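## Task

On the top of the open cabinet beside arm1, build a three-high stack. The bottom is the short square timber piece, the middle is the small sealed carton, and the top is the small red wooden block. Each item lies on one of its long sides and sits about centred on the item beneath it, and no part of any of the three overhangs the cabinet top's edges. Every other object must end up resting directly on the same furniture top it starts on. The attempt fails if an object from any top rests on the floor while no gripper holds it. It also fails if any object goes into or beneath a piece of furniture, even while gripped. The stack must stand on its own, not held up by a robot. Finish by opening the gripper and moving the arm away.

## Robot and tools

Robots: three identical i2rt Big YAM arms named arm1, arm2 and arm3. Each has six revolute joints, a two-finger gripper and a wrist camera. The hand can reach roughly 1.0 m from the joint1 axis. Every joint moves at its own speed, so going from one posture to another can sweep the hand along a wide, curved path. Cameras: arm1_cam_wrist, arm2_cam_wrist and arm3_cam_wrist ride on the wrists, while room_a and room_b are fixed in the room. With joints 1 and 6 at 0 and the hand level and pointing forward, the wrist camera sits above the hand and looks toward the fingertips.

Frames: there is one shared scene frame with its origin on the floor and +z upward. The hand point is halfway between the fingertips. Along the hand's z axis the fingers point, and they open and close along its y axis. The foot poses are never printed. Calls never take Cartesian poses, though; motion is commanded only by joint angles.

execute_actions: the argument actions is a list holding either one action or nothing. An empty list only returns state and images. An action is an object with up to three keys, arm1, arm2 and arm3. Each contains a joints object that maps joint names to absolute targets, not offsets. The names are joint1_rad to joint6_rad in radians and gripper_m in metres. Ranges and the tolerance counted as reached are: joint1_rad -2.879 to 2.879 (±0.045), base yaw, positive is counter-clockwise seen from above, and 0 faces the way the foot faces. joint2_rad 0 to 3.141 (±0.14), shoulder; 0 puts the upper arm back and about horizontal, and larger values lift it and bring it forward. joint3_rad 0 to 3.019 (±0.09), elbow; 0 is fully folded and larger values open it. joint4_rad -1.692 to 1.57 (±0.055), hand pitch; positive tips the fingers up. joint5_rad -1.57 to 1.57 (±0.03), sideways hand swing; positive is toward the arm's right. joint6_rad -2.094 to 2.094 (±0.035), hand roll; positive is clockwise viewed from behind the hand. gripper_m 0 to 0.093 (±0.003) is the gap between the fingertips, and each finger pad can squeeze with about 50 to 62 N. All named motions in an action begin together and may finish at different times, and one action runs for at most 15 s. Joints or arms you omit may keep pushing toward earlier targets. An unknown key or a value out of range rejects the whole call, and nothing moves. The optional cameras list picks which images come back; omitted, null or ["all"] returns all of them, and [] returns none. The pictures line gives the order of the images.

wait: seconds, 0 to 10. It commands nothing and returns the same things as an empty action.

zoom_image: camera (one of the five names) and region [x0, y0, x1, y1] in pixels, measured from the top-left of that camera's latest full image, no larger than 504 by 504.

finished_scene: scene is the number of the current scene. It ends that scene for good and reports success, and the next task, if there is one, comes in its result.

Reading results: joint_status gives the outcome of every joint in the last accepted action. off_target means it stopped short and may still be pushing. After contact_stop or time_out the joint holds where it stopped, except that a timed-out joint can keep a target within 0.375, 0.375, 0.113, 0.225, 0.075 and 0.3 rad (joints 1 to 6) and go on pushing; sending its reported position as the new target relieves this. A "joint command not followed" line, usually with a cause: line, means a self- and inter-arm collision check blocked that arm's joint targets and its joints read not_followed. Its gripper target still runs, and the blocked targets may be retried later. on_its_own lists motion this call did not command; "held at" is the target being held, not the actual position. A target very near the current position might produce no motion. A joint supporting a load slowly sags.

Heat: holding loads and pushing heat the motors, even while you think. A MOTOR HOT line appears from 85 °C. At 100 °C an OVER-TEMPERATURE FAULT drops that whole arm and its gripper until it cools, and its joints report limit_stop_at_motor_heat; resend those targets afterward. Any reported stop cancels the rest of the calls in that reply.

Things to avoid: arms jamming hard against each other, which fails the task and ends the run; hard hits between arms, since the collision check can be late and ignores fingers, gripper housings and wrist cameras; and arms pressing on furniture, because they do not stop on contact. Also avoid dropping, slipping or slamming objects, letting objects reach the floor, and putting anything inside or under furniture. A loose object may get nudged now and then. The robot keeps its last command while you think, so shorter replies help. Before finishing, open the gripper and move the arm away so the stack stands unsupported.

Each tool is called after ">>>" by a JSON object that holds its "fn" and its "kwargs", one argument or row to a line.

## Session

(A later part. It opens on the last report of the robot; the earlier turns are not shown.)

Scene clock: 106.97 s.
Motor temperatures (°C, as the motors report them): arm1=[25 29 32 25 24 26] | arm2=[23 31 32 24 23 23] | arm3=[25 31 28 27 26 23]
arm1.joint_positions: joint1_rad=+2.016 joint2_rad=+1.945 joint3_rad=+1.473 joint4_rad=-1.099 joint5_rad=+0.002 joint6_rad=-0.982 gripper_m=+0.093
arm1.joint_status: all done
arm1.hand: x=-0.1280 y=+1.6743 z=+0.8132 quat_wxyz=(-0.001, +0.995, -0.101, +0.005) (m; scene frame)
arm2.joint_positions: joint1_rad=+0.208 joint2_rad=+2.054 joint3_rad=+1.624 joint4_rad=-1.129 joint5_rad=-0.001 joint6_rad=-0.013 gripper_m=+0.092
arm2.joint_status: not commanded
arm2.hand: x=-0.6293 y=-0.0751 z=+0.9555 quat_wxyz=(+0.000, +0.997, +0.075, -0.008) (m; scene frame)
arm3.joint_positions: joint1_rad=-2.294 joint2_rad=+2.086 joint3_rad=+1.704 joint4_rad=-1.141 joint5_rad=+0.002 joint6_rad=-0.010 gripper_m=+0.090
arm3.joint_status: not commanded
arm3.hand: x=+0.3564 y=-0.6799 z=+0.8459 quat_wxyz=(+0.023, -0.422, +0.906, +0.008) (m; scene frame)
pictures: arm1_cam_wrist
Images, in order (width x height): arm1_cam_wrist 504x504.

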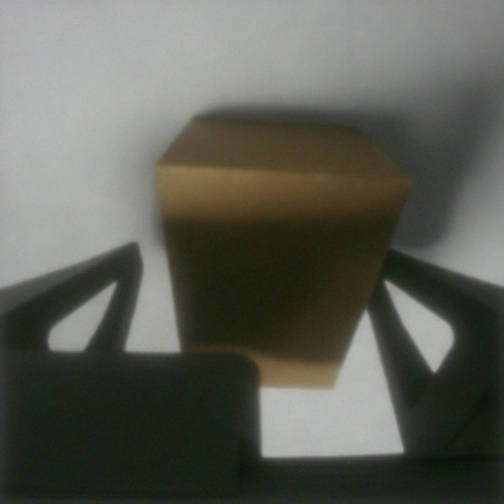

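>>> {"fn": "execute_actions", "kwargs": {
  "actions": [
    {"arm1":{"joints":{"gripper_m":0.03}}}
  ],
  "cameras": ["arm1_cam_wrist"]
}}

Scene clock: 107.73 s.
Motor temperatures (°C, as the motors report them): arm1=[25 29 32 25 24 26] | arm2=[23 31 32 24 23 23] | arm3=[25 31 28 27 26 23]
arm1.joint_positions: joint1_rad=+2.016 joint2_rad=+1.945 joint3_rad=+1.473 joint4_rad=-1.098 joint5_rad=+0.002 joint6_rad=-0.982 gripper_m=+0.059
arm1.joint_status: gripper_m off_target (ended at +0.059, target +0.030)
arm1.hand: x=-0.1281 y=+1.6745 z=+0.8132 quat_wxyz=(-0.001, +0.995, -0.101, +0.005) (m; scene frame)
arm2.joint_positions: joint1_rad=+0.208 joint2_rad=+2.054 joint3_rad=+1.624 joint4_rad=-1.129 joint5_rad=-0.001 joint6_rad=-0.013 gripper_m=+0.092
arm2.joint_status: not commanded
arm2.hand: x=-0.6293 y=-0.0751 z=+0.9555 quat_wxyz=(+0.000, +0.997, +0.075, -0.008) (m; scene frame)
arm3.joint_positions: joint1_rad=-2.294 joint2_rad=+2.086 joint3_rad=+1.704 joint4_rad=-1.141 joint5_rad=+0.002 joint6_rad=-0.010 gripper_m=+0.090
arm3.joint_status: not commanded
arm3.hand: x=+0.3564 y=-0.6799 z=+0.8459 quat_wxyz=(+0.023, -0.422, +0.906, +0.008) (m; scene frame)
pictures: arm1_cam_wrist
Images, in order (width x height): arm1_cam_wrist 504x504.

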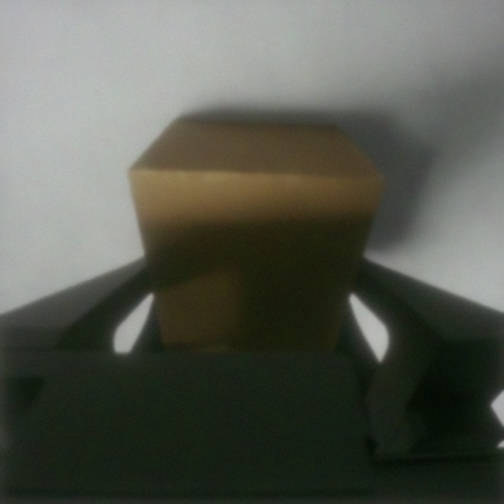

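>>> {"fn": "execute_actions", "kwargs": {
  "actions": [
    {"arm1":{"joints":{"joint2_rad":1.80,"gripper_m":0.03}}}
  ],
  "cameras": []
}}

>>> {"fn": "execute_actions", "kwargs": {
  "actions": [
    {"arm1":{"joints":{"joint1_rad":2.338,"joint2_rad":1.95,"joint3_rad":1.84,"joint4_rad":-1.316,"joint6_rad":-1.307,"gripper_m":0.03}}}
  ],
  "cameras": ["arm1_cam_wrist","room_a"]
}}

Scene clock: 111.40 s.
Motor temperatures (°C, as the motors report them): arm1=[25 29 32 25 24 26] | arm2=[23 31 33 24 23 23] | arm3=[25 31 28 27 26 23]
arm1.joint_positions: joint1_rad=+2.016 joint2_rad=+1.799 joint3_rad=+1.470 joint4_rad=-1.098 joint5_rad=+0.002 joint6_rad=-0.982 gripper_m=+0.059
arm1.joint_status: gripper_m off_target (ended at +0.059, target +0.030); the others done
arm1.hand: x=-0.1313 y=+1.6807 z=+0.8915 quat_wxyz=(-0.064, +0.992, -0.100, -0.029) (m; scene frame)
arm2.joint_positions: joint1_rad=+0.208 joint2_rad=+2.054 joint3_rad=+1.624 joint4_rad=-1.129 joint5_rad=-0.001 joint6_rad=-0.013 gripper_m=+0.092
arm2.joint_status: not commanded
arm2.hand: x=-0.6293 y=-0.0751 z=+0.9555 quat_wxyz=(+0.000, +0.997, +0.075, -0.008) (m; scene frame)
arm3.joint_positions: joint1_rad=-2.294 joint2_rad=+2.086 joint3_rad=+1.704 joint4_rad=-1.141 joint5_rad=+0.002 joint6_rad=-0.010 gripper_m=+0.090
arm3.joint_status: not commanded
arm3.hand: x=+0.3564 y=-0.6799 z=+0.8459 quat_wxyz=(+0.023, -0.422, +0.906, +0.008) (m; scene frame)
pictures: none
No camera images: the call's "cameras" was empty. Leave "cameras" out to get every camera's image.

Scene clock: 112.87 s.
Motor temperatures (°C, as the motors report them): arm1=[25 29 32 25 24 26] | arm2=[23 31 33 24 23 23] | arm3=[25 31 28 27 26 23]
arm1.joint_positions: joint1_rad=+2.335 joint2_rad=+1.972 joint3_rad=+1.788 joint4_rad=-1.308 joint5_rad=-0.002 joint6_rad=-1.298 gripper_m=+0.059
arm1.joint_status: gripper_m off_target (ended at +0.059, target +0.030); the others done
arm1.hand: x=-0.3237 y=+1.6296 z=+0.9105 quat_wxyz=(-0.033, +0.976, +0.215, -0.015) (m; scene frame)
arm2.joint_positions: joint1_rad=+0.208 joint2_rad=+2.054 joint3_rad=+1.624 joint4_rad=-1.129 joint5_rad=-0.001 joint6_rad=-0.013 gripper_m=+0.092
arm2.joint_status: not commanded
arm2.hand: x=-0.6293 y=-0.0751 z=+0.9555 quat_wxyz=(+0.000, +0.997, +0.075, -0.008) (m; scene frame)
arm3.joint_positions: joint1_rad=-2.294 joint2_rad=+2.086 joint3_rad=+1.704 joint4_rad=-1.141 joint5_rad=+0.002 joint6_rad=-0.010 gripper_m=+0.090
arm3.joint_status: not commanded
arm3.hand: x=+0.3564 y=-0.6799 z=+0.8459 quat_wxyz=(+0.023, -0.422, +0.906, +0.008) (m; scene frame)
pictures: arm1_cam_wrist, room_a
Images, in order (width x height): arm1_cam_wrist 504x504, room_a 504x504.

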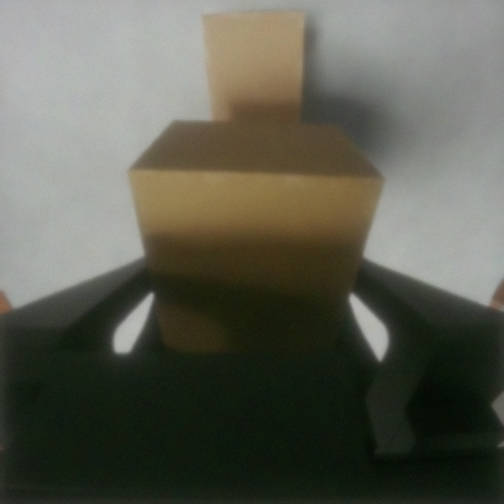

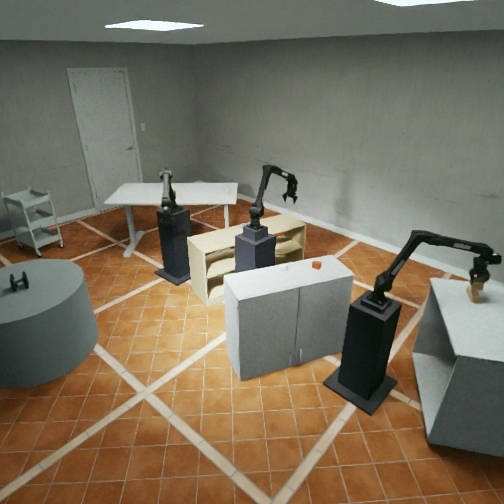

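>>> {"fn": "execute_actions", "kwargs": {
  "actions": [
    {"arm1":{"joints":{"joint1_rad":2.36,"joint2_rad":2.035,"gripper_m":0.03}}}
  ],
  "cameras": ["arm1_cam_wrist"]
}}

Scene clock: 114.63 s.
Motor temperatures (°C, as the motors report them): arm1=[25 29 32 25 24 26] | arm2=[23 31 33 24 23 23] | arm3=[25 31 28 27 26 23]
arm1.joint_positions: joint1_rad=+2.353 joint2_rad=+2.036 joint3_rad=+1.788 joint4_rad=-1.308 joint5_rad=-0.002 joint6_rad=-1.298 gripper_m=+0.059
arm1.joint_status: gripper_m off_target (ended at +0.059, target +0.030); the others done
arm1.hand: x=-0.3311 y=+1.6218 z=+0.8717 quat_wxyz=(-0.005, +0.975, +0.223, +0.000) (m; scene frame)
arm2.joint_positions: joint1_rad=+0.208 joint2_rad=+2.054 joint3_rad=+1.624 joint4_rad=-1.129 joint5_rad=-0.001 joint6_rad=-0.013 gripper_m=+0.092
arm2.joint_status: not commanded
arm2.hand: x=-0.6293 y=-0.0751 z=+0.9555 quat_wxyz=(+0.000, +0.997, +0.075, -0.008) (m; scene frame)
arm3.joint_positions: joint1_rad=-2.294 joint2_rad=+2.086 joint3_rad=+1.704 joint4_rad=-1.141 joint5_rad=+0.002 joint6_rad=-0.010 gripper_m=+0.090
arm3.joint_status: not commanded
arm3.hand: x=+0.3564 y=-0.6799 z=+0.8459 quat_wxyz=(+0.023, -0.422, +0.906, +0.008) (m; scene frame)
pictures: arm1_cam_wrist
Images, in order (width x height): arm1_cam_wrist 504x504.

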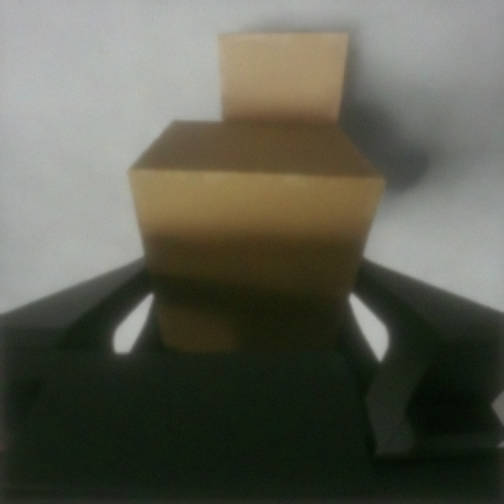

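>>> {"fn": "execute_actions", "kwargs": {
  "actions": [
    {"arm1":{"joints":{"joint3_rad":1.85,"joint2_rad":2.06,"gripper_m":0.03}}}
  ],
  "cameras": ["arm1_cam_wrist"]
}}

Scene clock: 116.40 s.
Motor temperatures (°C, as the motors report them): arm1=[25 29 33 25 24 26] | arm2=[23 31 33 24 23 23] | arm3=[25 31 28 27 26 23]
arm1.joint_positions: joint1_rad=+2.353 joint2_rad=+2.044 joint3_rad=+1.788 joint4_rad=-1.308 joint5_rad=-0.002 joint6_rad=-1.298 gripper_m=+0.059
arm1.joint_status: gripper_m off_target (ended at +0.059, target +0.030); the others done
arm1.hand: x=-0.3309 y=+1.6216 z=+0.8666 quat_wxyz=(-0.001, +0.975, +0.223, +0.002) (m; scene frame)
arm2.joint_positions: joint1_rad=+0.208 joint2_rad=+2.054 joint3_rad=+1.624 joint4_rad=-1.129 joint5_rad=-0.001 joint6_rad=-0.013 gripper_m=+0.092
arm2.joint_status: not commanded
arm2.hand: x=-0.6293 y=-0.0751 z=+0.9555 quat_wxyz=(+0.000, +0.997, +0.075, -0.008) (m; scene frame)
arm3.joint_positions: joint1_rad=-2.294 joint2_rad=+2.086 joint3_rad=+1.704 joint4_rad=-1.141 joint5_rad=+0.002 joint6_rad=-0.010 gripper_m=+0.090
arm3.joint_status: not commanded
arm3.hand: x=+0.3564 y=-0.6799 z=+0.8459 quat_wxyz=(+0.023, -0.422, +0.906, +0.008) (m; scene frame)
pictures: arm1_cam_wrist
Images, in order (width x height): arm1_cam_wrist 504x504.

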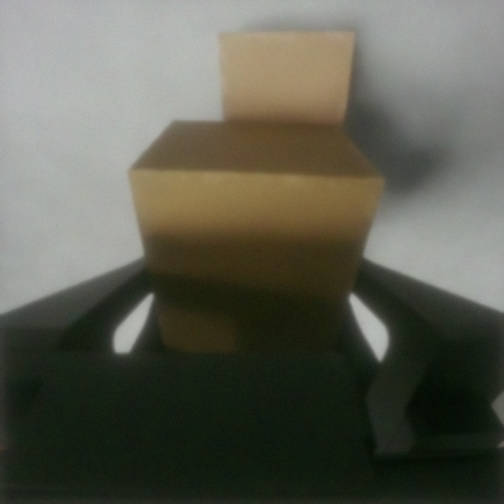

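>>> {"fn": "execute_actions", "kwargs": {
  "actions": [
    {"arm1":{"joints":{"joint4_rad":-1.262,"gripper_m":0.03}}}
  ],
  "cameras": ["arm1_cam_wrist"]
}}

Scene clock: 117.23 s.
Motor temperatures (°C, as the motors report them): arm1=[25 29 33 25 24 26] | arm2=[23 31 33 24 23 23] | arm3=[25 31 28 27 26 23]
arm1.joint_positions: joint1_rad=+2.353 joint2_rad=+2.044 joint3_rad=+1.788 joint4_rad=-1.273 joint5_rad=-0.002 joint6_rad=-1.299 gripper_m=+0.059
arm1.joint_status: gripper_m off_target (ended at +0.059, target +0.030); the others done
arm1.hand: x=-0.3366 y=+1.6280 z=+0.8667 quat_wxyz=(-0.017, +0.975, +0.224, -0.007) (m; scene frame)
arm2.joint_positions: joint1_rad=+0.208 joint2_rad=+2.054 joint3_rad=+1.624 joint4_rad=-1.129 joint5_rad=-0.001 joint6_rad=-0.013 gripper_m=+0.092
arm2.joint_status: not commanded
arm2.hand: x=-0.6293 y=-0.0751 z=+0.9555 quat_wxyz=(+0.000, +0.997, +0.075, -0.008) (m; scene frame)
arm3.joint_positions: joint1_rad=-2.294 joint2_rad=+2.086 joint3_rad=+1.704 joint4_rad=-1.141 joint5_rad=+0.002 joint6_rad=-0.010 gripper_m=+0.090
arm3.joint_status: not commanded
arm3.hand: x=+0.3564 y=-0.6799 z=+0.8459 quat_wxyz=(+0.023, -0.422, +0.906, +0.008) (m; scene frame)
pictures: arm1_cam_wrist
Images, in order (width x height): arm1_cam_wrist 504x504.

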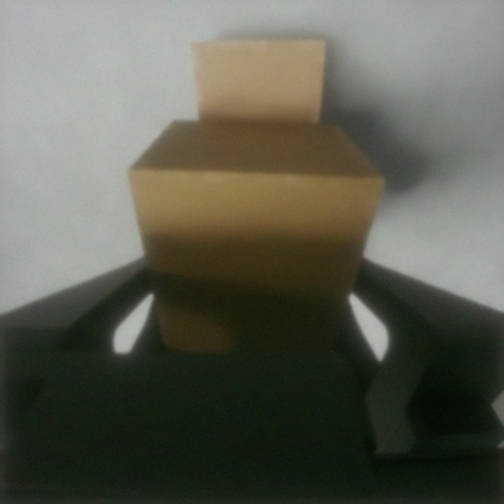

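Centred. Lower.

>>> {"fn": "execute_actions", "kwargs": {
  "actions": [
    {"arm1":{"joints":{"joint2_rad":2.072,"gripper_m":0.03}}}
  ],
  "cameras": ["arm1_cam_wrist"]
}}

Scene clock: 117.97 s.
Motor temperatures (°C, as the motors report them): arm1=[25 29 33 25 24 26] | arm2=[23 31 33 24 23 23] | arm3=[25 31 28 27 26 23]
arm1.joint_positions: joint1_rad=+2.353 joint2_rad=+2.052 joint3_rad=+1.788 joint4_rad=-1.272 joint5_rad=-0.001 joint6_rad=-1.299 gripper_m=+0.059
arm1.joint_status: gripper_m off_target (ended at +0.059, target +0.030); the others done
arm1.hand: x=-0.3364 y=+1.6280 z=+0.8620 quat_wxyz=(-0.014, +0.975, +0.224, -0.005) (m; scene frame)
arm2.joint_positions: joint1_rad=+0.208 joint2_rad=+2.054 joint3_rad=+1.624 joint4_rad=-1.129 joint5_rad=-0.001 joint6_rad=-0.013 gripper_m=+0.092
arm2.joint_status: not commanded
arm2.hand: x=-0.6293 y=-0.0751 z=+0.9555 quat_wxyz=(+0.000, +0.997, +0.075, -0.008) (m; scene frame)
arm3.joint_positions: joint1_rad=-2.294 joint2_rad=+2.086 joint3_rad=+1.704 joint4_rad=-1.141 joint5_rad=+0.002 joint6_rad=-0.010 gripper_m=+0.090
arm3.joint_status: not commanded
arm3.hand: x=+0.3564 y=-0.6799 z=+0.8459 quat_wxyz=(+0.023, -0.422, +0.906, +0.008) (m; scene frame)
pictures: arm1_cam_wrist
Images, in order (width x height): arm1_cam_wrist 504x504.

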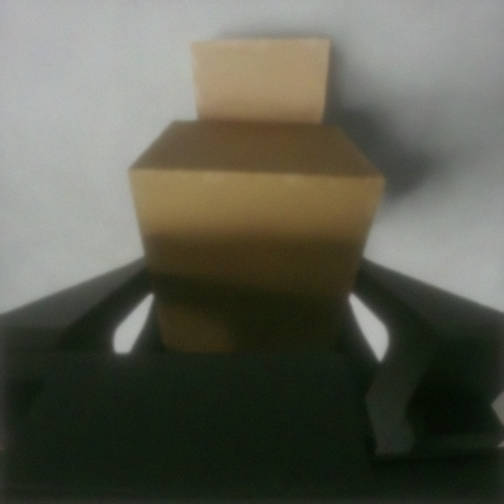

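>>> {"fn": "execute_actions", "kwargs": {
  "actions": [
    {"arm1":{"joints":{"joint2_rad":2.082,"gripper_m":0.03}}}
  ],
  "cameras": []
}}

Scene clock: 118.67 s.
Motor temperatures (°C, as the motors report them): arm1=[25 29 34 25 24 26] | arm2=[23 31 33 24 23 23] | arm3=[25 31 28 27 26 23]
arm1.joint_positions: joint1_rad=+2.353 joint2_rad=+2.052 joint3_rad=+1.788 joint4_rad=-1.272 joint5_rad=-0.001 joint6_rad=-1.299 gripper_m=+0.059
arm1.joint_status: gripper_m off_target (ended at +0.059, target +0.030); the others done
arm1.hand: x=-0.3364 y=+1.6280 z=+0.8620 quat_wxyz=(-0.014, +0.975, +0.224, -0.005) (m; scene frame)
arm2.joint_positions: joint1_rad=+0.208 joint2_rad=+2.054 joint3_rad=+1.624 joint4_rad=-1.129 joint5_rad=-0.001 joint6_rad=-0.013 gripper_m=+0.092
arm2.joint_status: not commanded
arm2.hand: x=-0.6293 y=-0.0751 z=+0.9555 quat_wxyz=(+0.000, +0.997, +0.075, -0.008) (m; scene frame)
arm3.joint_positions: joint1_rad=-2.294 joint2_rad=+2.086 joint3_rad=+1.704 joint4_rad=-1.141 joint5_rad=+0.002 joint6_rad=-0.010 gripper_m=+0.090
arm3.joint_status: not commanded
arm3.hand: x=+0.3564 y=-0.6799 z=+0.8459 quat_wxyz=(+0.023, -0.422, +0.906, +0.008) (m; scene frame)
pictures: none
No camera images: the call's "cameras" was empty. Leave "cameras" out to get every camera's image.

>>> {"fn": "execute_actions", "kwargs": {
  "actions": [
    {"arm1":{"joints":{"joint2_rad":2.05,"gripper_m":0.093}}}
  ],
  "cameras": ["arm1_cam_wrist"]
}}

>>> {"fn": "execute_actions", "kwargs": {
  "actions": [
    {"arm1":{"joints":{"joint2_rad":1.90}}}
  ],
  "cameras": ["arm1_cam_wrist","room_a"]
}}

Scene clock: 119.47 s.
Motor temperatures (°C, as the motors report them): arm1=[25 29 34 25 24 26] | arm2=[23 31 33 24 23 23] | arm3=[25 31 28 27 26 23]
arm1.joint_positions: joint1_rad=+2.353 joint2_rad=+2.052 joint3_rad=+1.788 joint4_rad=-1.272 joint5_rad=-0.001 joint6_rad=-1.299 gripper_m=+0.093
arm1.joint_status: all done
arm1.hand: x=-0.3364 y=+1.6280 z=+0.8620 quat_wxyz=(-0.014, +0.975, +0.224, -0.005) (m; scene frame)
arm2.joint_positions: joint1_rad=+0.208 joint2_rad=+2.054 joint3_rad=+1.624 joint4_rad=-1.129 joint5_rad=-0.001 joint6_rad=-0.013 gripper_m=+0.092
arm2.joint_status: not commanded
arm2.hand: x=-0.6293 y=-0.0751 z=+0.9555 quat_wxyz=(+0.000, +0.997, +0.075, -0.008) (m; scene frame)
arm3.joint_positions: joint1_rad=-2.294 joint2_rad=+2.086 joint3_rad=+1.704 joint4_rad=-1.141 joint5_rad=+0.002 joint6_rad=-0.010 gripper_m=+0.090
arm3.joint_status: not commanded
arm3.hand: x=+0.3564 y=-0.6799 z=+0.8459 quat_wxyz=(+0.023, -0.422, +0.906, +0.008) (m; scene frame)
pictures: arm1_cam_wrist
Images, in order (width x height): arm1_cam_wrist 504x504.

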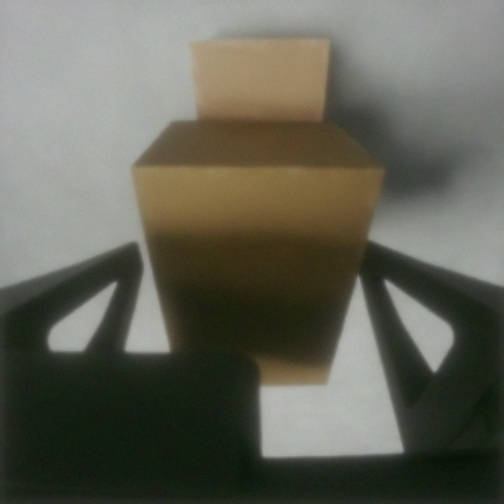

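Scene clock: 120.57 s.
Motor temperatures (°C, as the motors report them): arm1=[25 29 34 25 24 26] | arm2=[23 31 33 24 23 23] | arm3=[25 31 29 27 26 23]
arm1.joint_positions: joint1_rad=+2.353 joint2_rad=+1.891 joint3_rad=+1.807 joint4_rad=-1.272 joint5_rad=-0.001 joint6_rad=-1.299 gripper_m=+0.093
arm1.joint_status: all done
arm1.hand: x=-0.3398 y=+1.6309 z=+0.9691 quat_wxyz=(-0.093, +0.969, +0.223, -0.048) (m; scene frame)
arm2.joint_positions: joint1_rad=+0.208 joint2_rad=+2.054 joint3_rad=+1.624 joint4_rad=-1.129 joint5_rad=-0.001 joint6_rad=-0.013 gripper_m=+0.092
arm2.joint_status: not commanded
arm2.hand: x=-0.6293 y=-0.0751 z=+0.9555 quat_wxyz=(+0.000, +0.997, +0.075, -0.008) (m; scene frame)
arm3.joint_positions: joint1_rad=-2.294 joint2_rad=+2.086 joint3_rad=+1.704 joint4_rad=-1.141 joint5_rad=+0.002 joint6_rad=-0.010 gripper_m=+0.090
arm3.joint_status: not commanded
arm3.hand: x=+0.3564 y=-0.6799 z=+0.8459 quat_wxyz=(+0.023, -0.422, +0.906, +0.008) (m; scene frame)
pictures: arm1_cam_wrist, room_a
Images, in order (width x height): arm1_cam_wrist 504x504, room_a 504x504.

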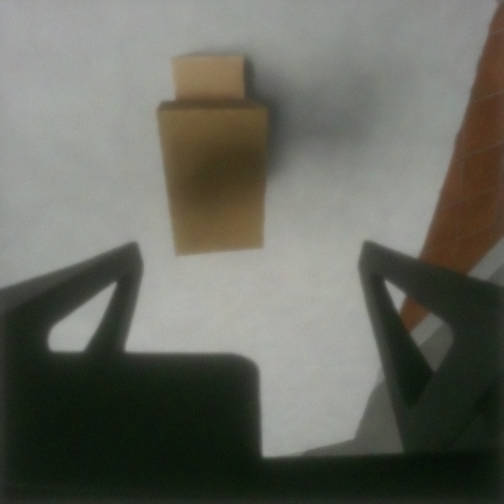

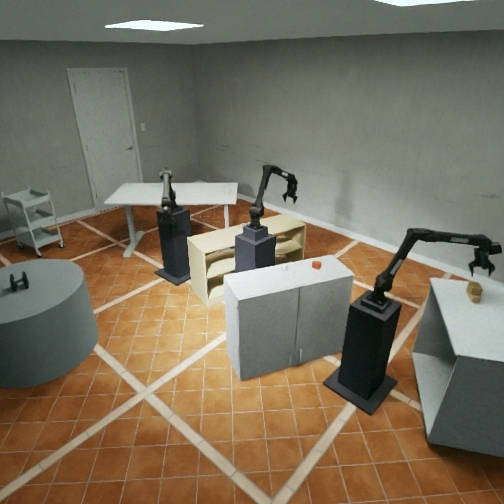

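>>> {"fn": "execute_actions", "kwargs": {
  "actions": [
    {"arm1":{"joints":{"joint1_rad":-1.74,"joint2_rad":1.77,"joint3_rad":1.60,"joint4_rad":-1.39,"joint6_rad":-0.25}}}
  ],
  "cameras": ["arm1_cam_wrist","room_a"]
}}

Scene clock: 124.13 s.
Motor temperatures (°C, as the motors report them): arm1=[25 29 34 25 24 26] | arm2=[23 31 33 24 23 23] | arm3=[25 31 29 27 26 23]
arm1.joint_positions: joint1_rad=-1.748 joint2_rad=+1.787 joint3_rad=+1.608 joint4_rad=-1.381 joint5_rad=+0.000 joint6_rad=-0.257 gripper_m=+0.093
arm1.joint_status: all done
arm1.hand: x=-0.0462 y=+0.6196 z=+0.9473 quat_wxyz=(-0.006, -0.700, -0.714, +0.002) (m; scene frame)
arm2.joint_positions: joint1_rad=+0.208 joint2_rad=+2.054 joint3_rad=+1.624 joint4_rad=-1.129 joint5_rad=-0.001 joint6_rad=-0.013 gripper_m=+0.092
arm2.joint_status: not commanded
arm2.hand: x=-0.6293 y=-0.0751 z=+0.9555 quat_wxyz=(+0.000, +0.997, +0.075, -0.008) (m; scene frame)
arm3.joint_positions: joint1_rad=-2.294 joint2_rad=+2.086 joint3_rad=+1.704 joint4_rad=-1.141 joint5_rad=+0.002 joint6_rad=-0.010 gripper_m=+0.090
arm3.joint_status: not commanded
arm3.hand: x=+0.3564 y=-0.6799 z=+0.8459 quat_wxyz=(+0.023, -0.422, +0.906, +0.008) (m; scene frame)
pictures: arm1_cam_wrist, room_a
Images, in order (width x height): arm1_cam_wrist 504x504, room_a 504x504.

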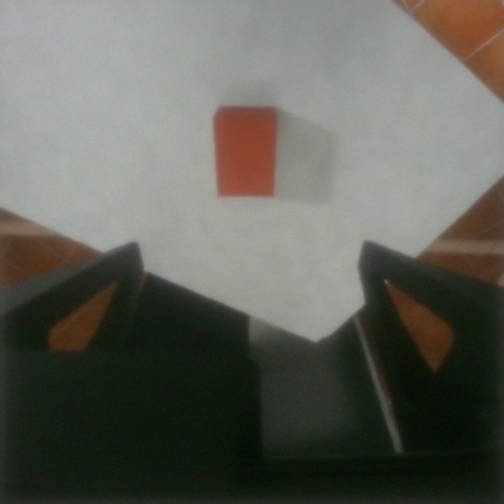

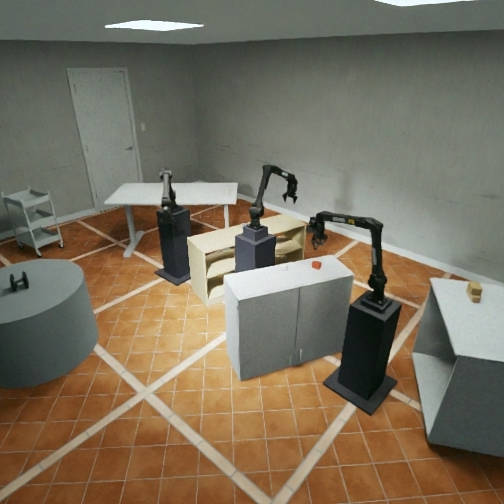

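>>> {"fn": "execute_actions", "kwargs": {
  "actions": [
    {"arm1":{"joints":{"joint1_rad":-1.74,"joint2_rad":1.85,"joint3_rad":1.38,"joint4_rad":-1.033}}}
  ],
  "cameras": ["arm1_cam_wrist"]
}}

Scene clock: 126.07 s.
Motor temperatures (°C, as the motors report them): arm1=[25 29 33 25 24 26] | arm2=[23 31 33 24 23 23] | arm3=[25 31 29 27 26 23]
arm1.joint_positions: joint1_rad=-1.748 joint2_rad=+1.860 joint3_rad=+1.371 joint4_rad=-1.043 joint5_rad=+0.000 joint6_rad=-0.257 gripper_m=+0.093
arm1.joint_status: all done
arm1.hand: x=-0.0436 y=+0.6258 z=+0.8242 quat_wxyz=(-0.013, -0.700, -0.714, +0.013) (m; scene frame)
arm2.joint_positions: joint1_rad=+0.208 joint2_rad=+2.054 joint3_rad=+1.624 joint4_rad=-1.129 joint5_rad=-0.001 joint6_rad=-0.013 gripper_m=+0.092
arm2.joint_status: not commanded
arm2.hand: x=-0.6293 y=-0.0751 z=+0.9555 quat_wxyz=(+0.000, +0.997, +0.075, -0.008) (m; scene frame)
arm3.joint_positions: joint1_rad=-2.294 joint2_rad=+2.086 joint3_rad=+1.704 joint4_rad=-1.141 joint5_rad=+0.002 joint6_rad=-0.010 gripper_m=+0.090
arm3.joint_status: not commanded
arm3.hand: x=+0.3564 y=-0.6799 z=+0.8459 quat_wxyz=(+0.023, -0.422, +0.906, +0.008) (m; scene frame)
pictures: arm1_cam_wrist
Images, in order (width x height): arm1_cam_wrist 504x504.

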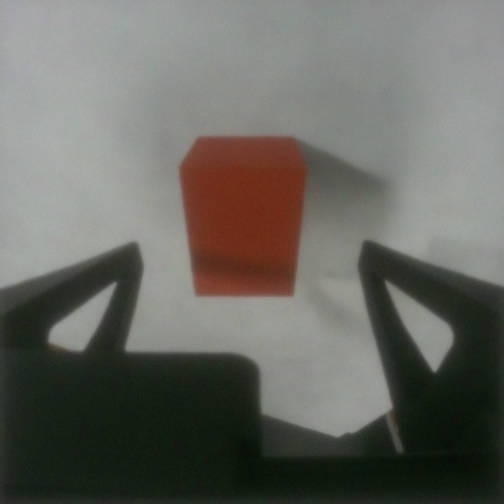

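>>> {"fn": "execute_actions", "kwargs": {
  "actions": [
    {"arm1":{"joints":{"joint2_rad":1.905,"joint4_rad":-1.005}}}
  ],
  "cameras": ["arm1_cam_wrist"]
}}

Scene clock: 127.30 s.
Motor temperatures (°C, as the motors report them): arm1=[25 29 33 25 24 26] | arm2=[23 31 33 24 23 23] | arm3=[25 31 29 27 26 23]
arm1.joint_positions: joint1_rad=-1.748 joint2_rad=+1.890 joint3_rad=+1.371 joint4_rad=-1.016 joint5_rad=+0.000 joint6_rad=-0.257 gripper_m=+0.093
arm1.joint_status: all done
arm1.hand: x=-0.0445 y=+0.6217 z=+0.8087 quat_wxyz=(-0.012, -0.700, -0.714, +0.013) (m; scene frame)
arm2.joint_positions: joint1_rad=+0.208 joint2_rad=+2.054 joint3_rad=+1.624 joint4_rad=-1.129 joint5_rad=-0.001 joint6_rad=-0.013 gripper_m=+0.092
arm2.joint_status: not commanded
arm2.hand: x=-0.6293 y=-0.0751 z=+0.9555 quat_wxyz=(+0.000, +0.997, +0.075, -0.008) (m; scene frame)
arm3.joint_positions: joint1_rad=-2.294 joint2_rad=+2.086 joint3_rad=+1.704 joint4_rad=-1.141 joint5_rad=+0.002 joint6_rad=-0.010 gripper_m=+0.090
arm3.joint_status: not commanded
arm3.hand: x=+0.3564 y=-0.6799 z=+0.8459 quat_wxyz=(+0.023, -0.422, +0.906, +0.008) (m; scene frame)
pictures: arm1_cam_wrist
Images, in order (width x height): arm1_cam_wrist 504x504.

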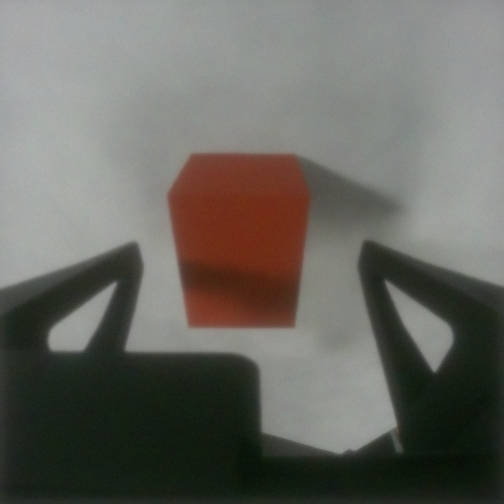

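>>> {"fn": "execute_actions", "kwargs": {
  "actions": [
    {"arm1":{"joints":{"joint2_rad":1.925}}}
  ],
  "cameras": []
}}

>>> {"fn": "execute_actions", "kwargs": {
  "actions": [
    {"arm1":{"joints":{"gripper_m":0.02}}}
  ],
  "cameras": ["arm1_cam_wrist"]
}}

Scene clock: 128.20 s.
Motor temperatures (°C, as the motors report them): arm1=[25 29 33 25 24 26] | arm2=[23 31 33 24 23 23] | arm3=[25 31 29 27 26 23]
arm1.joint_positions: joint1_rad=-1.748 joint2_rad=+1.906 joint3_rad=+1.371 joint4_rad=-1.016 joint5_rad=+0.000 joint6_rad=-0.257 gripper_m=+0.093
arm1.joint_status: all done
arm1.hand: x=-0.0440 y=+0.6233 z=+0.8003 quat_wxyz=(-0.008, -0.700, -0.714, +0.006) (m; scene frame)
arm2.joint_positions: joint1_rad=+0.208 joint2_rad=+2.054 joint3_rad=+1.624 joint4_rad=-1.129 joint5_rad=-0.001 joint6_rad=-0.013 gripper_m=+0.092
arm2.joint_status: not commanded
arm2.hand: x=-0.6293 y=-0.0751 z=+0.9555 quat_wxyz=(+0.000, +0.997, +0.075, -0.008) (m; scene frame)
arm3.joint_positions: joint1_rad=-2.294 joint2_rad=+2.086 joint3_rad=+1.704 joint4_rad=-1.141 joint5_rad=+0.002 joint6_rad=-0.010 gripper_m=+0.090
arm3.joint_status: not commanded
arm3.hand: x=+0.3564 y=-0.6799 z=+0.8459 quat_wxyz=(+0.023, -0.422, +0.906, +0.008) (m; scene frame)
pictures: none
No camera images: the call's "cameras" was empty. Leave "cameras" out to get every camera's image.

Scene clock: 128.87 s.
Motor temperatures (°C, as the motors report them): arm1=[25 29 33 25 24 26] | arm2=[23 31 33 24 23 23] | arm3=[25 32 29 27 26 23]
arm1.joint_positions: joint1_rad=-1.748 joint2_rad=+1.906 joint3_rad=+1.371 joint4_rad=-1.015 joint5_rad=+0.000 joint6_rad=-0.257 gripper_m=+0.044
arm1.joint_status: gripper_m off_target (ended at +0.044, target +0.020)
arm1.hand: x=-0.0441 y=+0.6232 z=+0.8003 quat_wxyz=(-0.008, -0.700, -0.714, +0.006) (m; scene frame)
arm2.joint_positions: joint1_rad=+0.208 joint2_rad=+2.054 joint3_rad=+1.624 joint4_rad=-1.129 joint5_rad=-0.001 joint6_rad=-0.013 gripper_m=+0.092
arm2.joint_status: not commanded
arm2.hand: x=-0.6293 y=-0.0751 z=+0.9555 quat_wxyz=(+0.000, +0.997, +0.075, -0.008) (m; scene frame)
arm3.joint_positions: joint1_rad=-2.294 joint2_rad=+2.086 joint3_rad=+1.704 joint4_rad=-1.141 joint5_rad=+0.002 joint6_rad=-0.010 gripper_m=+0.090
arm3.joint_status: not commanded
arm3.hand: x=+0.3564 y=-0.6799 z=+0.8459 quat_wxyz=(+0.023, -0.422, +0.906, +0.008) (m; scene frame)
pictures: arm1_cam_wrist
Images, in order (width x height): arm1_cam_wrist 504x504.

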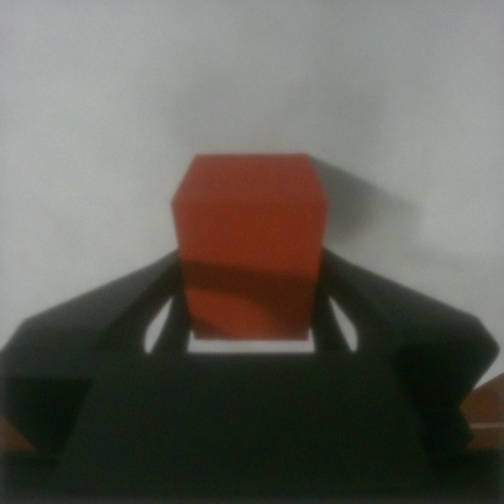

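>>> {"fn": "execute_actions", "kwargs": {
  "actions": [
    {"arm1":{"joints":{"joint2_rad":1.78,"gripper_m":0.02}}}
  ],
  "cameras": []
}}

>>> {"fn": "execute_actions", "kwargs": {
  "actions": [
    {"arm1":{"joints":{"joint1_rad":2.355,"joint2_rad":1.93,"joint3_rad":1.96,"joint4_rad":-1.452,"joint6_rad":-1.30,"gripper_m":0.02}}}
  ],
  "cameras": ["arm1_cam_wrist","room_a"]
}}

Scene clock: 130.87 s.
Motor temperatures (°C, as the motors report them): arm1=[25 29 33 25 24 26] | arm2=[23 31 34 24 23 23] | arm3=[25 32 29 27 26 23]
arm1.joint_positions: joint1_rad=-1.748 joint2_rad=+1.783 joint3_rad=+1.371 joint4_rad=-1.015 joint5_rad=+0.000 joint6_rad=-0.257 gripper_m=+0.044
arm1.joint_status: gripper_m off_target (ended at +0.044, target +0.020); the others done
arm1.hand: x=-0.0467 y=+0.6145 z=+0.8653 quat_wxyz=(-0.040, -0.698, -0.712, +0.059) (m; scene frame)
arm2.joint_positions: joint1_rad=+0.208 joint2_rad=+2.054 joint3_rad=+1.624 joint4_rad=-1.129 joint5_rad=-0.001 joint6_rad=-0.013 gripper_m=+0.092
arm2.joint_status: not commanded
arm2.hand: x=-0.6293 y=-0.0751 z=+0.9555 quat_wxyz=(+0.000, +0.997, +0.075, -0.008) (m; scene frame)
arm3.joint_positions: joint1_rad=-2.294 joint2_rad=+2.086 joint3_rad=+1.704 joint4_rad=-1.141 joint5_rad=+0.002 joint6_rad=-0.010 gripper_m=+0.090
arm3.joint_status: not commanded
arm3.hand: x=+0.3564 y=-0.6799 z=+0.8459 quat_wxyz=(+0.023, -0.422, +0.906, +0.008) (m; scene frame)
pictures: none
No camera images: the call's "cameras" was empty. Leave "cameras" out to get every camera's image.

Scene clock: 134.13 s.
Motor temperatures (°C, as the motors report them): arm1=[25 30 33 25 24 26] | arm2=[23 31 34 24 23 23] | arm3=[25 32 29 27 26 23]
arm1.joint_positions: joint1_rad=+2.364 joint2_rad=+1.963 joint3_rad=+1.929 joint4_rad=-1.444 joint5_rad=-0.002 joint6_rad=-1.292 gripper_m=+0.044
arm1.joint_status: gripper_m off_target (ended at +0.044, target +0.020); the others done
arm1.hand: x=-0.3423 y=+1.6226 z=+0.9694 quat_wxyz=(-0.039, +0.973, +0.226, -0.019) (m; scene frame)
arm2.joint_positions: joint1_rad=+0.208 joint2_rad=+2.054 joint3_rad=+1.624 joint4_rad=-1.129 joint5_rad=-0.001 joint6_rad=-0.013 gripper_m=+0.092
arm2.joint_status: not commanded
arm2.hand: x=-0.6293 y=-0.0751 z=+0.9555 quat_wxyz=(+0.000, +0.997, +0.075, -0.008) (m; scene frame)
arm3.joint_positions: joint1_rad=-2.294 joint2_rad=+2.086 joint3_rad=+1.704 joint4_rad=-1.141 joint5_rad=+0.002 joint6_rad=-0.010 gripper_m=+0.090
arm3.joint_status: not commanded
arm3.hand: x=+0.3564 y=-0.6799 z=+0.8459 quat_wxyz=(+0.023, -0.422, +0.906, +0.008) (m; scene frame)
pictures: arm1_cam_wrist, room_a
Images, in order (width x height): arm1_cam_wrist 504x504, room_a 504x504.

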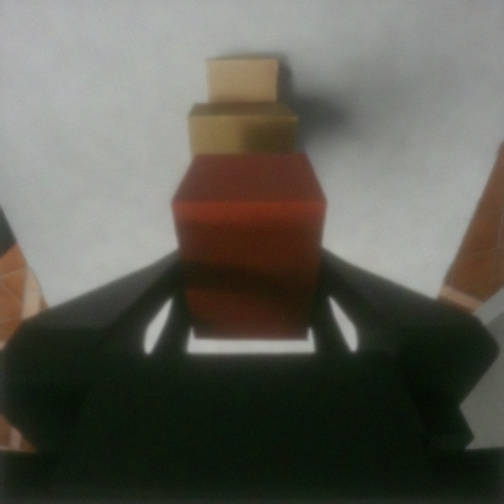

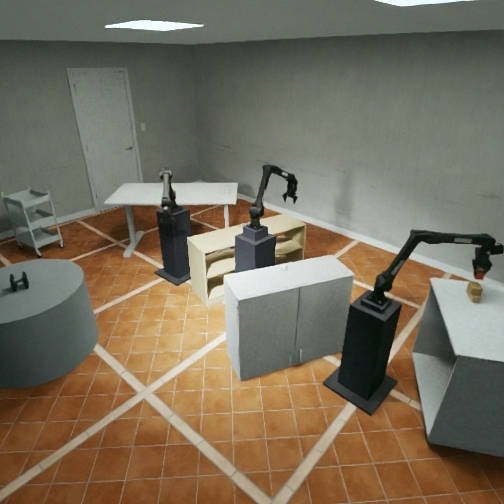

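>>> {"fn": "execute_actions", "kwargs": {
  "actions": [
    {"arm1":{"joints":{"joint1_rad":2.342,"joint2_rad":2.018,"gripper_m":0.02}}}
  ],
  "cameras": ["arm1_cam_wrist"]
}}

Scene clock: 135.87 s.
Motor temperatures (°C, as the motors report them): arm1=[25 30 34 25 24 26] | arm2=[23 31 34 24 23 23] | arm3=[25 32 29 27 26 23]
arm1.joint_positions: joint1_rad=+2.350 joint2_rad=+2.015 joint3_rad=+1.929 joint4_rad=-1.444 joint5_rad=-0.002 joint6_rad=-1.292 gripper_m=+0.044
arm1.joint_status: gripper_m off_target (ended at +0.044, target +0.020); the others done
arm1.hand: x=-0.3372 y=+1.6303 z=+0.9376 quat_wxyz=(-0.017, +0.976, +0.219, -0.006) (m; scene frame)
arm2.joint_positions: joint1_rad=+0.208 joint2_rad=+2.054 joint3_rad=+1.624 joint4_rad=-1.129 joint5_rad=-0.001 joint6_rad=-0.013 gripper_m=+0.092
arm2.joint_status: not commanded
arm2.hand: x=-0.6293 y=-0.0751 z=+0.9555 quat_wxyz=(+0.000, +0.997, +0.075, -0.008) (m; scene frame)
arm3.joint_positions: joint1_rad=-2.294 joint2_rad=+2.086 joint3_rad=+1.704 joint4_rad=-1.141 joint5_rad=+0.002 joint6_rad=-0.010 gripper_m=+0.090
arm3.joint_status: not commanded
arm3.hand: x=+0.3564 y=-0.6799 z=+0.8459 quat_wxyz=(+0.023, -0.422, +0.906, +0.008) (m; scene frame)
pictures: arm1_cam_wrist
Images, in order (width x height): arm1_cam_wrist 504x504.

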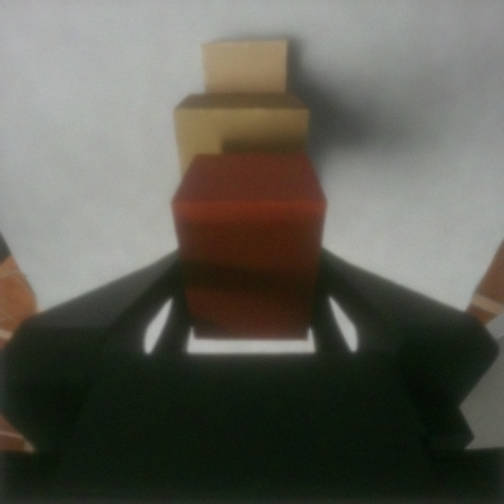

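>>> {"fn": "execute_actions", "kwargs": {
  "actions": [
    {"arm1":{"joints":{"joint4_rad":-1.468,"joint2_rad":2.045,"gripper_m":0.02}}}
  ],
  "cameras": ["arm1_cam_wrist"]
}}

Scene clock: 137.37 s.
Motor temperatures (°C, as the motors report them): arm1=[25 30 34 25 24 26] | arm2=[23 31 34 24 23 23] | arm3=[25 32 29 27 26 23]
arm1.joint_positions: joint1_rad=+2.350 joint2_rad=+2.031 joint3_rad=+1.929 joint4_rad=-1.459 joint5_rad=-0.002 joint6_rad=-1.292 gripper_m=+0.044
arm1.joint_status: gripper_m off_target (ended at +0.044, target +0.020); the others done
arm1.hand: x=-0.3349 y=+1.6278 z=+0.9275 quat_wxyz=(-0.003, +0.976, +0.219, +0.001) (m; scene frame)
arm2.joint_positions: joint1_rad=+0.208 joint2_rad=+2.054 joint3_rad=+1.624 joint4_rad=-1.129 joint5_rad=-0.001 joint6_rad=-0.013 gripper_m=+0.092
arm2.joint_status: not commanded
arm2.hand: x=-0.6293 y=-0.0751 z=+0.9555 quat_wxyz=(+0.000, +0.997, +0.075, -0.008) (m; scene frame)
arm3.joint_positions: joint1_rad=-2.294 joint2_rad=+2.086 joint3_rad=+1.704 joint4_rad=-1.141 joint5_rad=+0.002 joint6_rad=-0.010 gripper_m=+0.090
arm3.joint_status: not commanded
arm3.hand: x=+0.3564 y=-0.6799 z=+0.8459 quat_wxyz=(+0.023, -0.422, +0.906, +0.008) (m; scene frame)
pictures: arm1_cam_wrist
Images, in order (width x height): arm1_cam_wrist 504x504.

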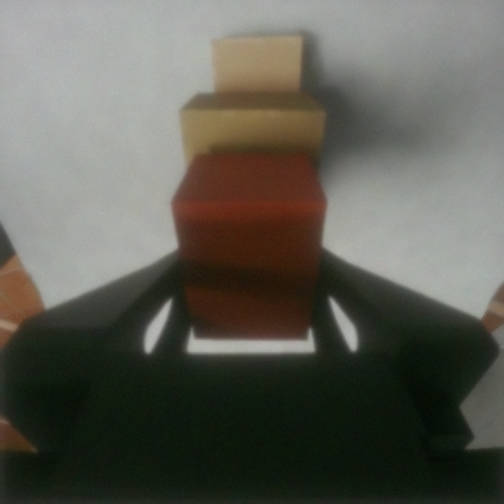

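Centred. Lower the last bit.

>>> {"fn": "execute_actions", "kwargs": {
  "actions": [
    {"arm1":{"joints":{"joint2_rad":2.062,"gripper_m":0.02}}}
  ],
  "cameras": ["arm1_cam_wrist"]
}}

Scene clock: 138.20 s.
Motor temperatures (°C, as the motors report them): arm1=[25 30 34 25 24 26] | arm2=[23 31 34 24 23 23] | arm3=[25 32 29 27 26 23]
arm1.joint_positions: joint1_rad=+2.350 joint2_rad=+2.047 joint3_rad=+1.929 joint4_rad=-1.460 joint5_rad=-0.002 joint6_rad=-1.292 gripper_m=+0.044
arm1.joint_status: gripper_m off_target (ended at +0.044, target +0.020); the others done
arm1.hand: x=-0.3350 y=+1.6280 z=+0.9180 quat_wxyz=(+0.004, +0.976, +0.219, +0.005) (m; scene frame)
arm2.joint_positions: joint1_rad=+0.208 joint2_rad=+2.054 joint3_rad=+1.624 joint4_rad=-1.129 joint5_rad=-0.001 joint6_rad=-0.013 gripper_m=+0.092
arm2.joint_status: not commanded
arm2.hand: x=-0.6293 y=-0.0751 z=+0.9555 quat_wxyz=(+0.000, +0.997, +0.075, -0.008) (m; scene frame)
arm3.joint_positions: joint1_rad=-2.294 joint2_rad=+2.086 joint3_rad=+1.704 joint4_rad=-1.141 joint5_rad=+0.002 joint6_rad=-0.010 gripper_m=+0.090
arm3.joint_status: not commanded
arm3.hand: x=+0.3564 y=-0.6799 z=+0.8459 quat_wxyz=(+0.023, -0.422, +0.906, +0.008) (m; scene frame)
pictures: arm1_cam_wrist
Images, in order (width x height): arm1_cam_wrist 504x504.

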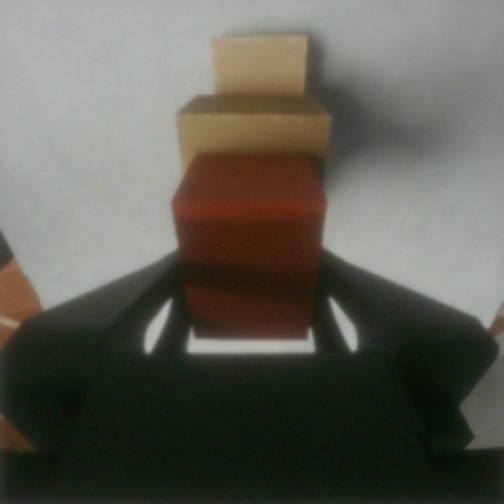

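>>> {"fn": "execute_actions", "kwargs": {
  "actions": [
    {"arm1":{"joints":{"joint2_rad":2.045,"gripper_m":0.093}}}
  ],
  "cameras": ["arm1_cam_wrist"]
}}

>>> {"fn": "execute_actions", "kwargs": {
  "actions": [
    {"arm1":{"joints":{"joint2_rad":1.85}}}
  ],
  "cameras": ["arm1_cam_wrist","room_a","room_b"]
}}

Scene clock: 139.13 s.
Motor temperatures (°C, as the motors report them): arm1=[25 30 34 25 24 26] | arm2=[23 31 34 24 23 23] | arm3=[25 32 29 27 26 23]
arm1.joint_positions: joint1_rad=+2.350 joint2_rad=+2.047 joint3_rad=+1.929 joint4_rad=-1.460 joint5_rad=-0.002 joint6_rad=-1.292 gripper_m=+0.093
arm1.joint_status: all done
arm1.hand: x=-0.3350 y=+1.6280 z=+0.9180 quat_wxyz=(+0.004, +0.976, +0.219, +0.005) (m; scene frame)
arm2.joint_positions: joint1_rad=+0.208 joint2_rad=+2.054 joint3_rad=+1.624 joint4_rad=-1.129 joint5_rad=-0.001 joint6_rad=-0.013 gripper_m=+0.092
arm2.joint_status: not commanded
arm2.hand: x=-0.6293 y=-0.0751 z=+0.9555 quat_wxyz=(+0.000, +0.997, +0.075, -0.008) (m; scene frame)
arm3.joint_positions: joint1_rad=-2.294 joint2_rad=+2.086 joint3_rad=+1.704 joint4_rad=-1.141 joint5_rad=+0.002 joint6_rad=-0.010 gripper_m=+0.090
arm3.joint_status: not commanded
arm3.hand: x=+0.3564 y=-0.6799 z=+0.8459 quat_wxyz=(+0.023, -0.422, +0.906, +0.008) (m; scene frame)
pictures: arm1_cam_wrist
Images, in order (width x height): arm1_cam_wrist 504x504.

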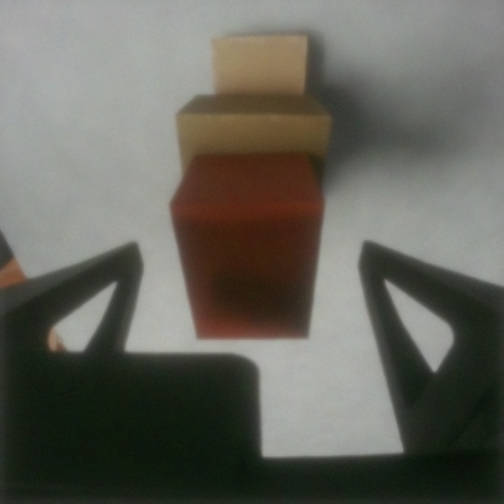

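Scene clock: 140.40 s.
Motor temperatures (°C, as the motors report them): arm1=[25 30 34 25 24 26] | arm2=[23 31 34 24 23 23] | arm3=[25 32 29 27 26 23]
arm1.joint_positions: joint1_rad=+2.350 joint2_rad=+1.833 joint3_rad=+1.929 joint4_rad=-1.460 joint5_rad=-0.002 joint6_rad=-1.292 gripper_m=+0.093
arm1.joint_status: all done
arm1.hand: x=-0.3247 y=+1.6151 z=+1.0475 quat_wxyz=(-0.089, +0.971, +0.218, -0.046) (m; scene frame)
arm2.joint_positions: joint1_rad=+0.208 joint2_rad=+2.054 joint3_rad=+1.624 joint4_rad=-1.129 joint5_rad=-0.001 joint6_rad=-0.013 gripper_m=+0.092
arm2.joint_status: not commanded
arm2.hand: x=-0.6293 y=-0.0751 z=+0.9555 quat_wxyz=(+0.000, +0.997, +0.075, -0.008) (m; scene frame)
arm3.joint_positions: joint1_rad=-2.294 joint2_rad=+2.086 joint3_rad=+1.704 joint4_rad=-1.141 joint5_rad=+0.002 joint6_rad=-0.010 gripper_m=+0.090
arm3.joint_status: not commanded
arm3.hand: x=+0.3564 y=-0.6799 z=+0.8459 quat_wxyz=(+0.023, -0.422, +0.906, +0.008) (m; scene frame)
pictures: arm1_cam_wrist, room_a, room_b
Images, in order (width x height): arm1_cam_wrist 504x504, room_a 504x504, room_b 504x504.

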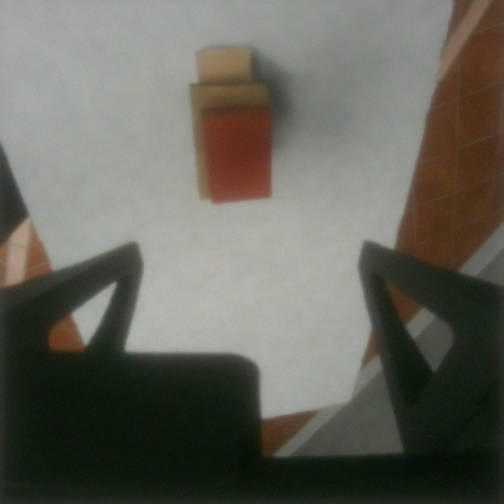

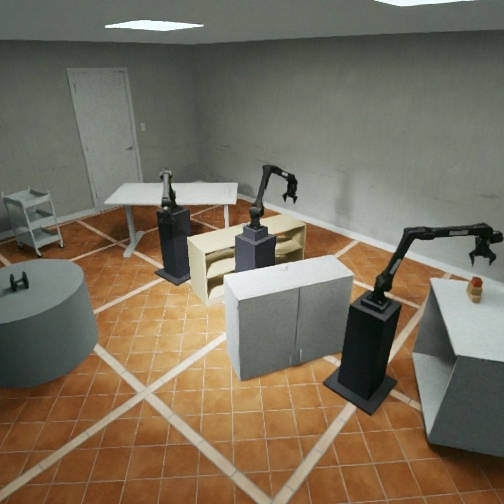

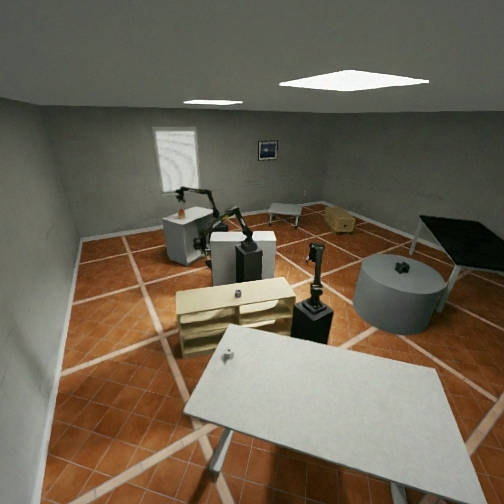

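>>> {"fn": "execute_actions", "kwargs": {
  "actions": [
    {"arm1":{"joints":{"joint1_rad":1.7}}}
  ],
  "cameras": ["room_a"]
}}

>>> {"fn": "finished_scene", "kwargs": {
  "scene": 1
}}

Scene clock: 142.13 s.
Motor temperatures (°C, as the motors report them): arm1=[25 30 34 25 24 26] | arm2=[23 31 34 24 23 23] | arm3=[25 32 29 27 26 23]
arm1.joint_positions: joint1_rad=+1.698 joint2_rad=+1.841 joint3_rad=+1.929 joint4_rad=-1.460 joint5_rad=+0.002 joint6_rad=-1.292 gripper_m=+0.093
arm1.joint_status: all done
arm1.hand: x=+0.0407 y=+1.7679 z=+1.0458 quat_wxyz=(-0.098, +0.990, -0.104, -0.012) (m; scene frame)
arm2.joint_positions: joint1_rad=+0.208 joint2_rad=+2.054 joint3_rad=+1.624 joint4_rad=-1.129 joint5_rad=-0.001 joint6_rad=-0.013 gripper_m=+0.092
arm2.joint_status: not commanded
arm2.hand: x=-0.6293 y=-0.0751 z=+0.9555 quat_wxyz=(+0.000, +0.997, +0.075, -0.008) (m; scene frame)
arm3.joint_positions: joint1_rad=-2.294 joint2_rad=+2.086 joint3_rad=+1.704 joint4_rad=-1.141 joint5_rad=+0.002 joint6_rad=-0.010 gripper_m=+0.090
arm3.joint_status: not commanded
arm3.hand: x=+0.3564 y=-0.6799 z=+0.8459 quat_wxyz=(+0.023, -0.422, +0.906, +0.008) (m; scene frame)
pictures: room_a
Images, in order (width x height): room_a 504x504.

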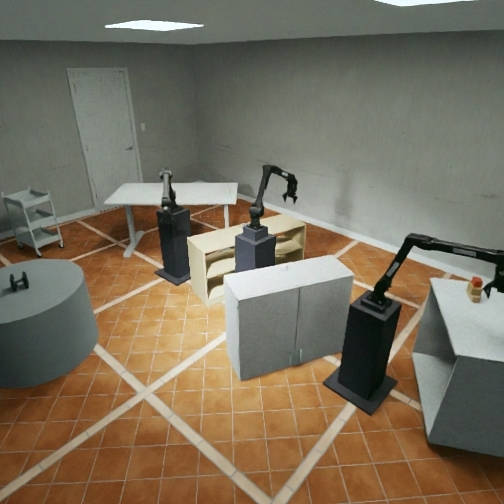

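The scene is finished: the task was done.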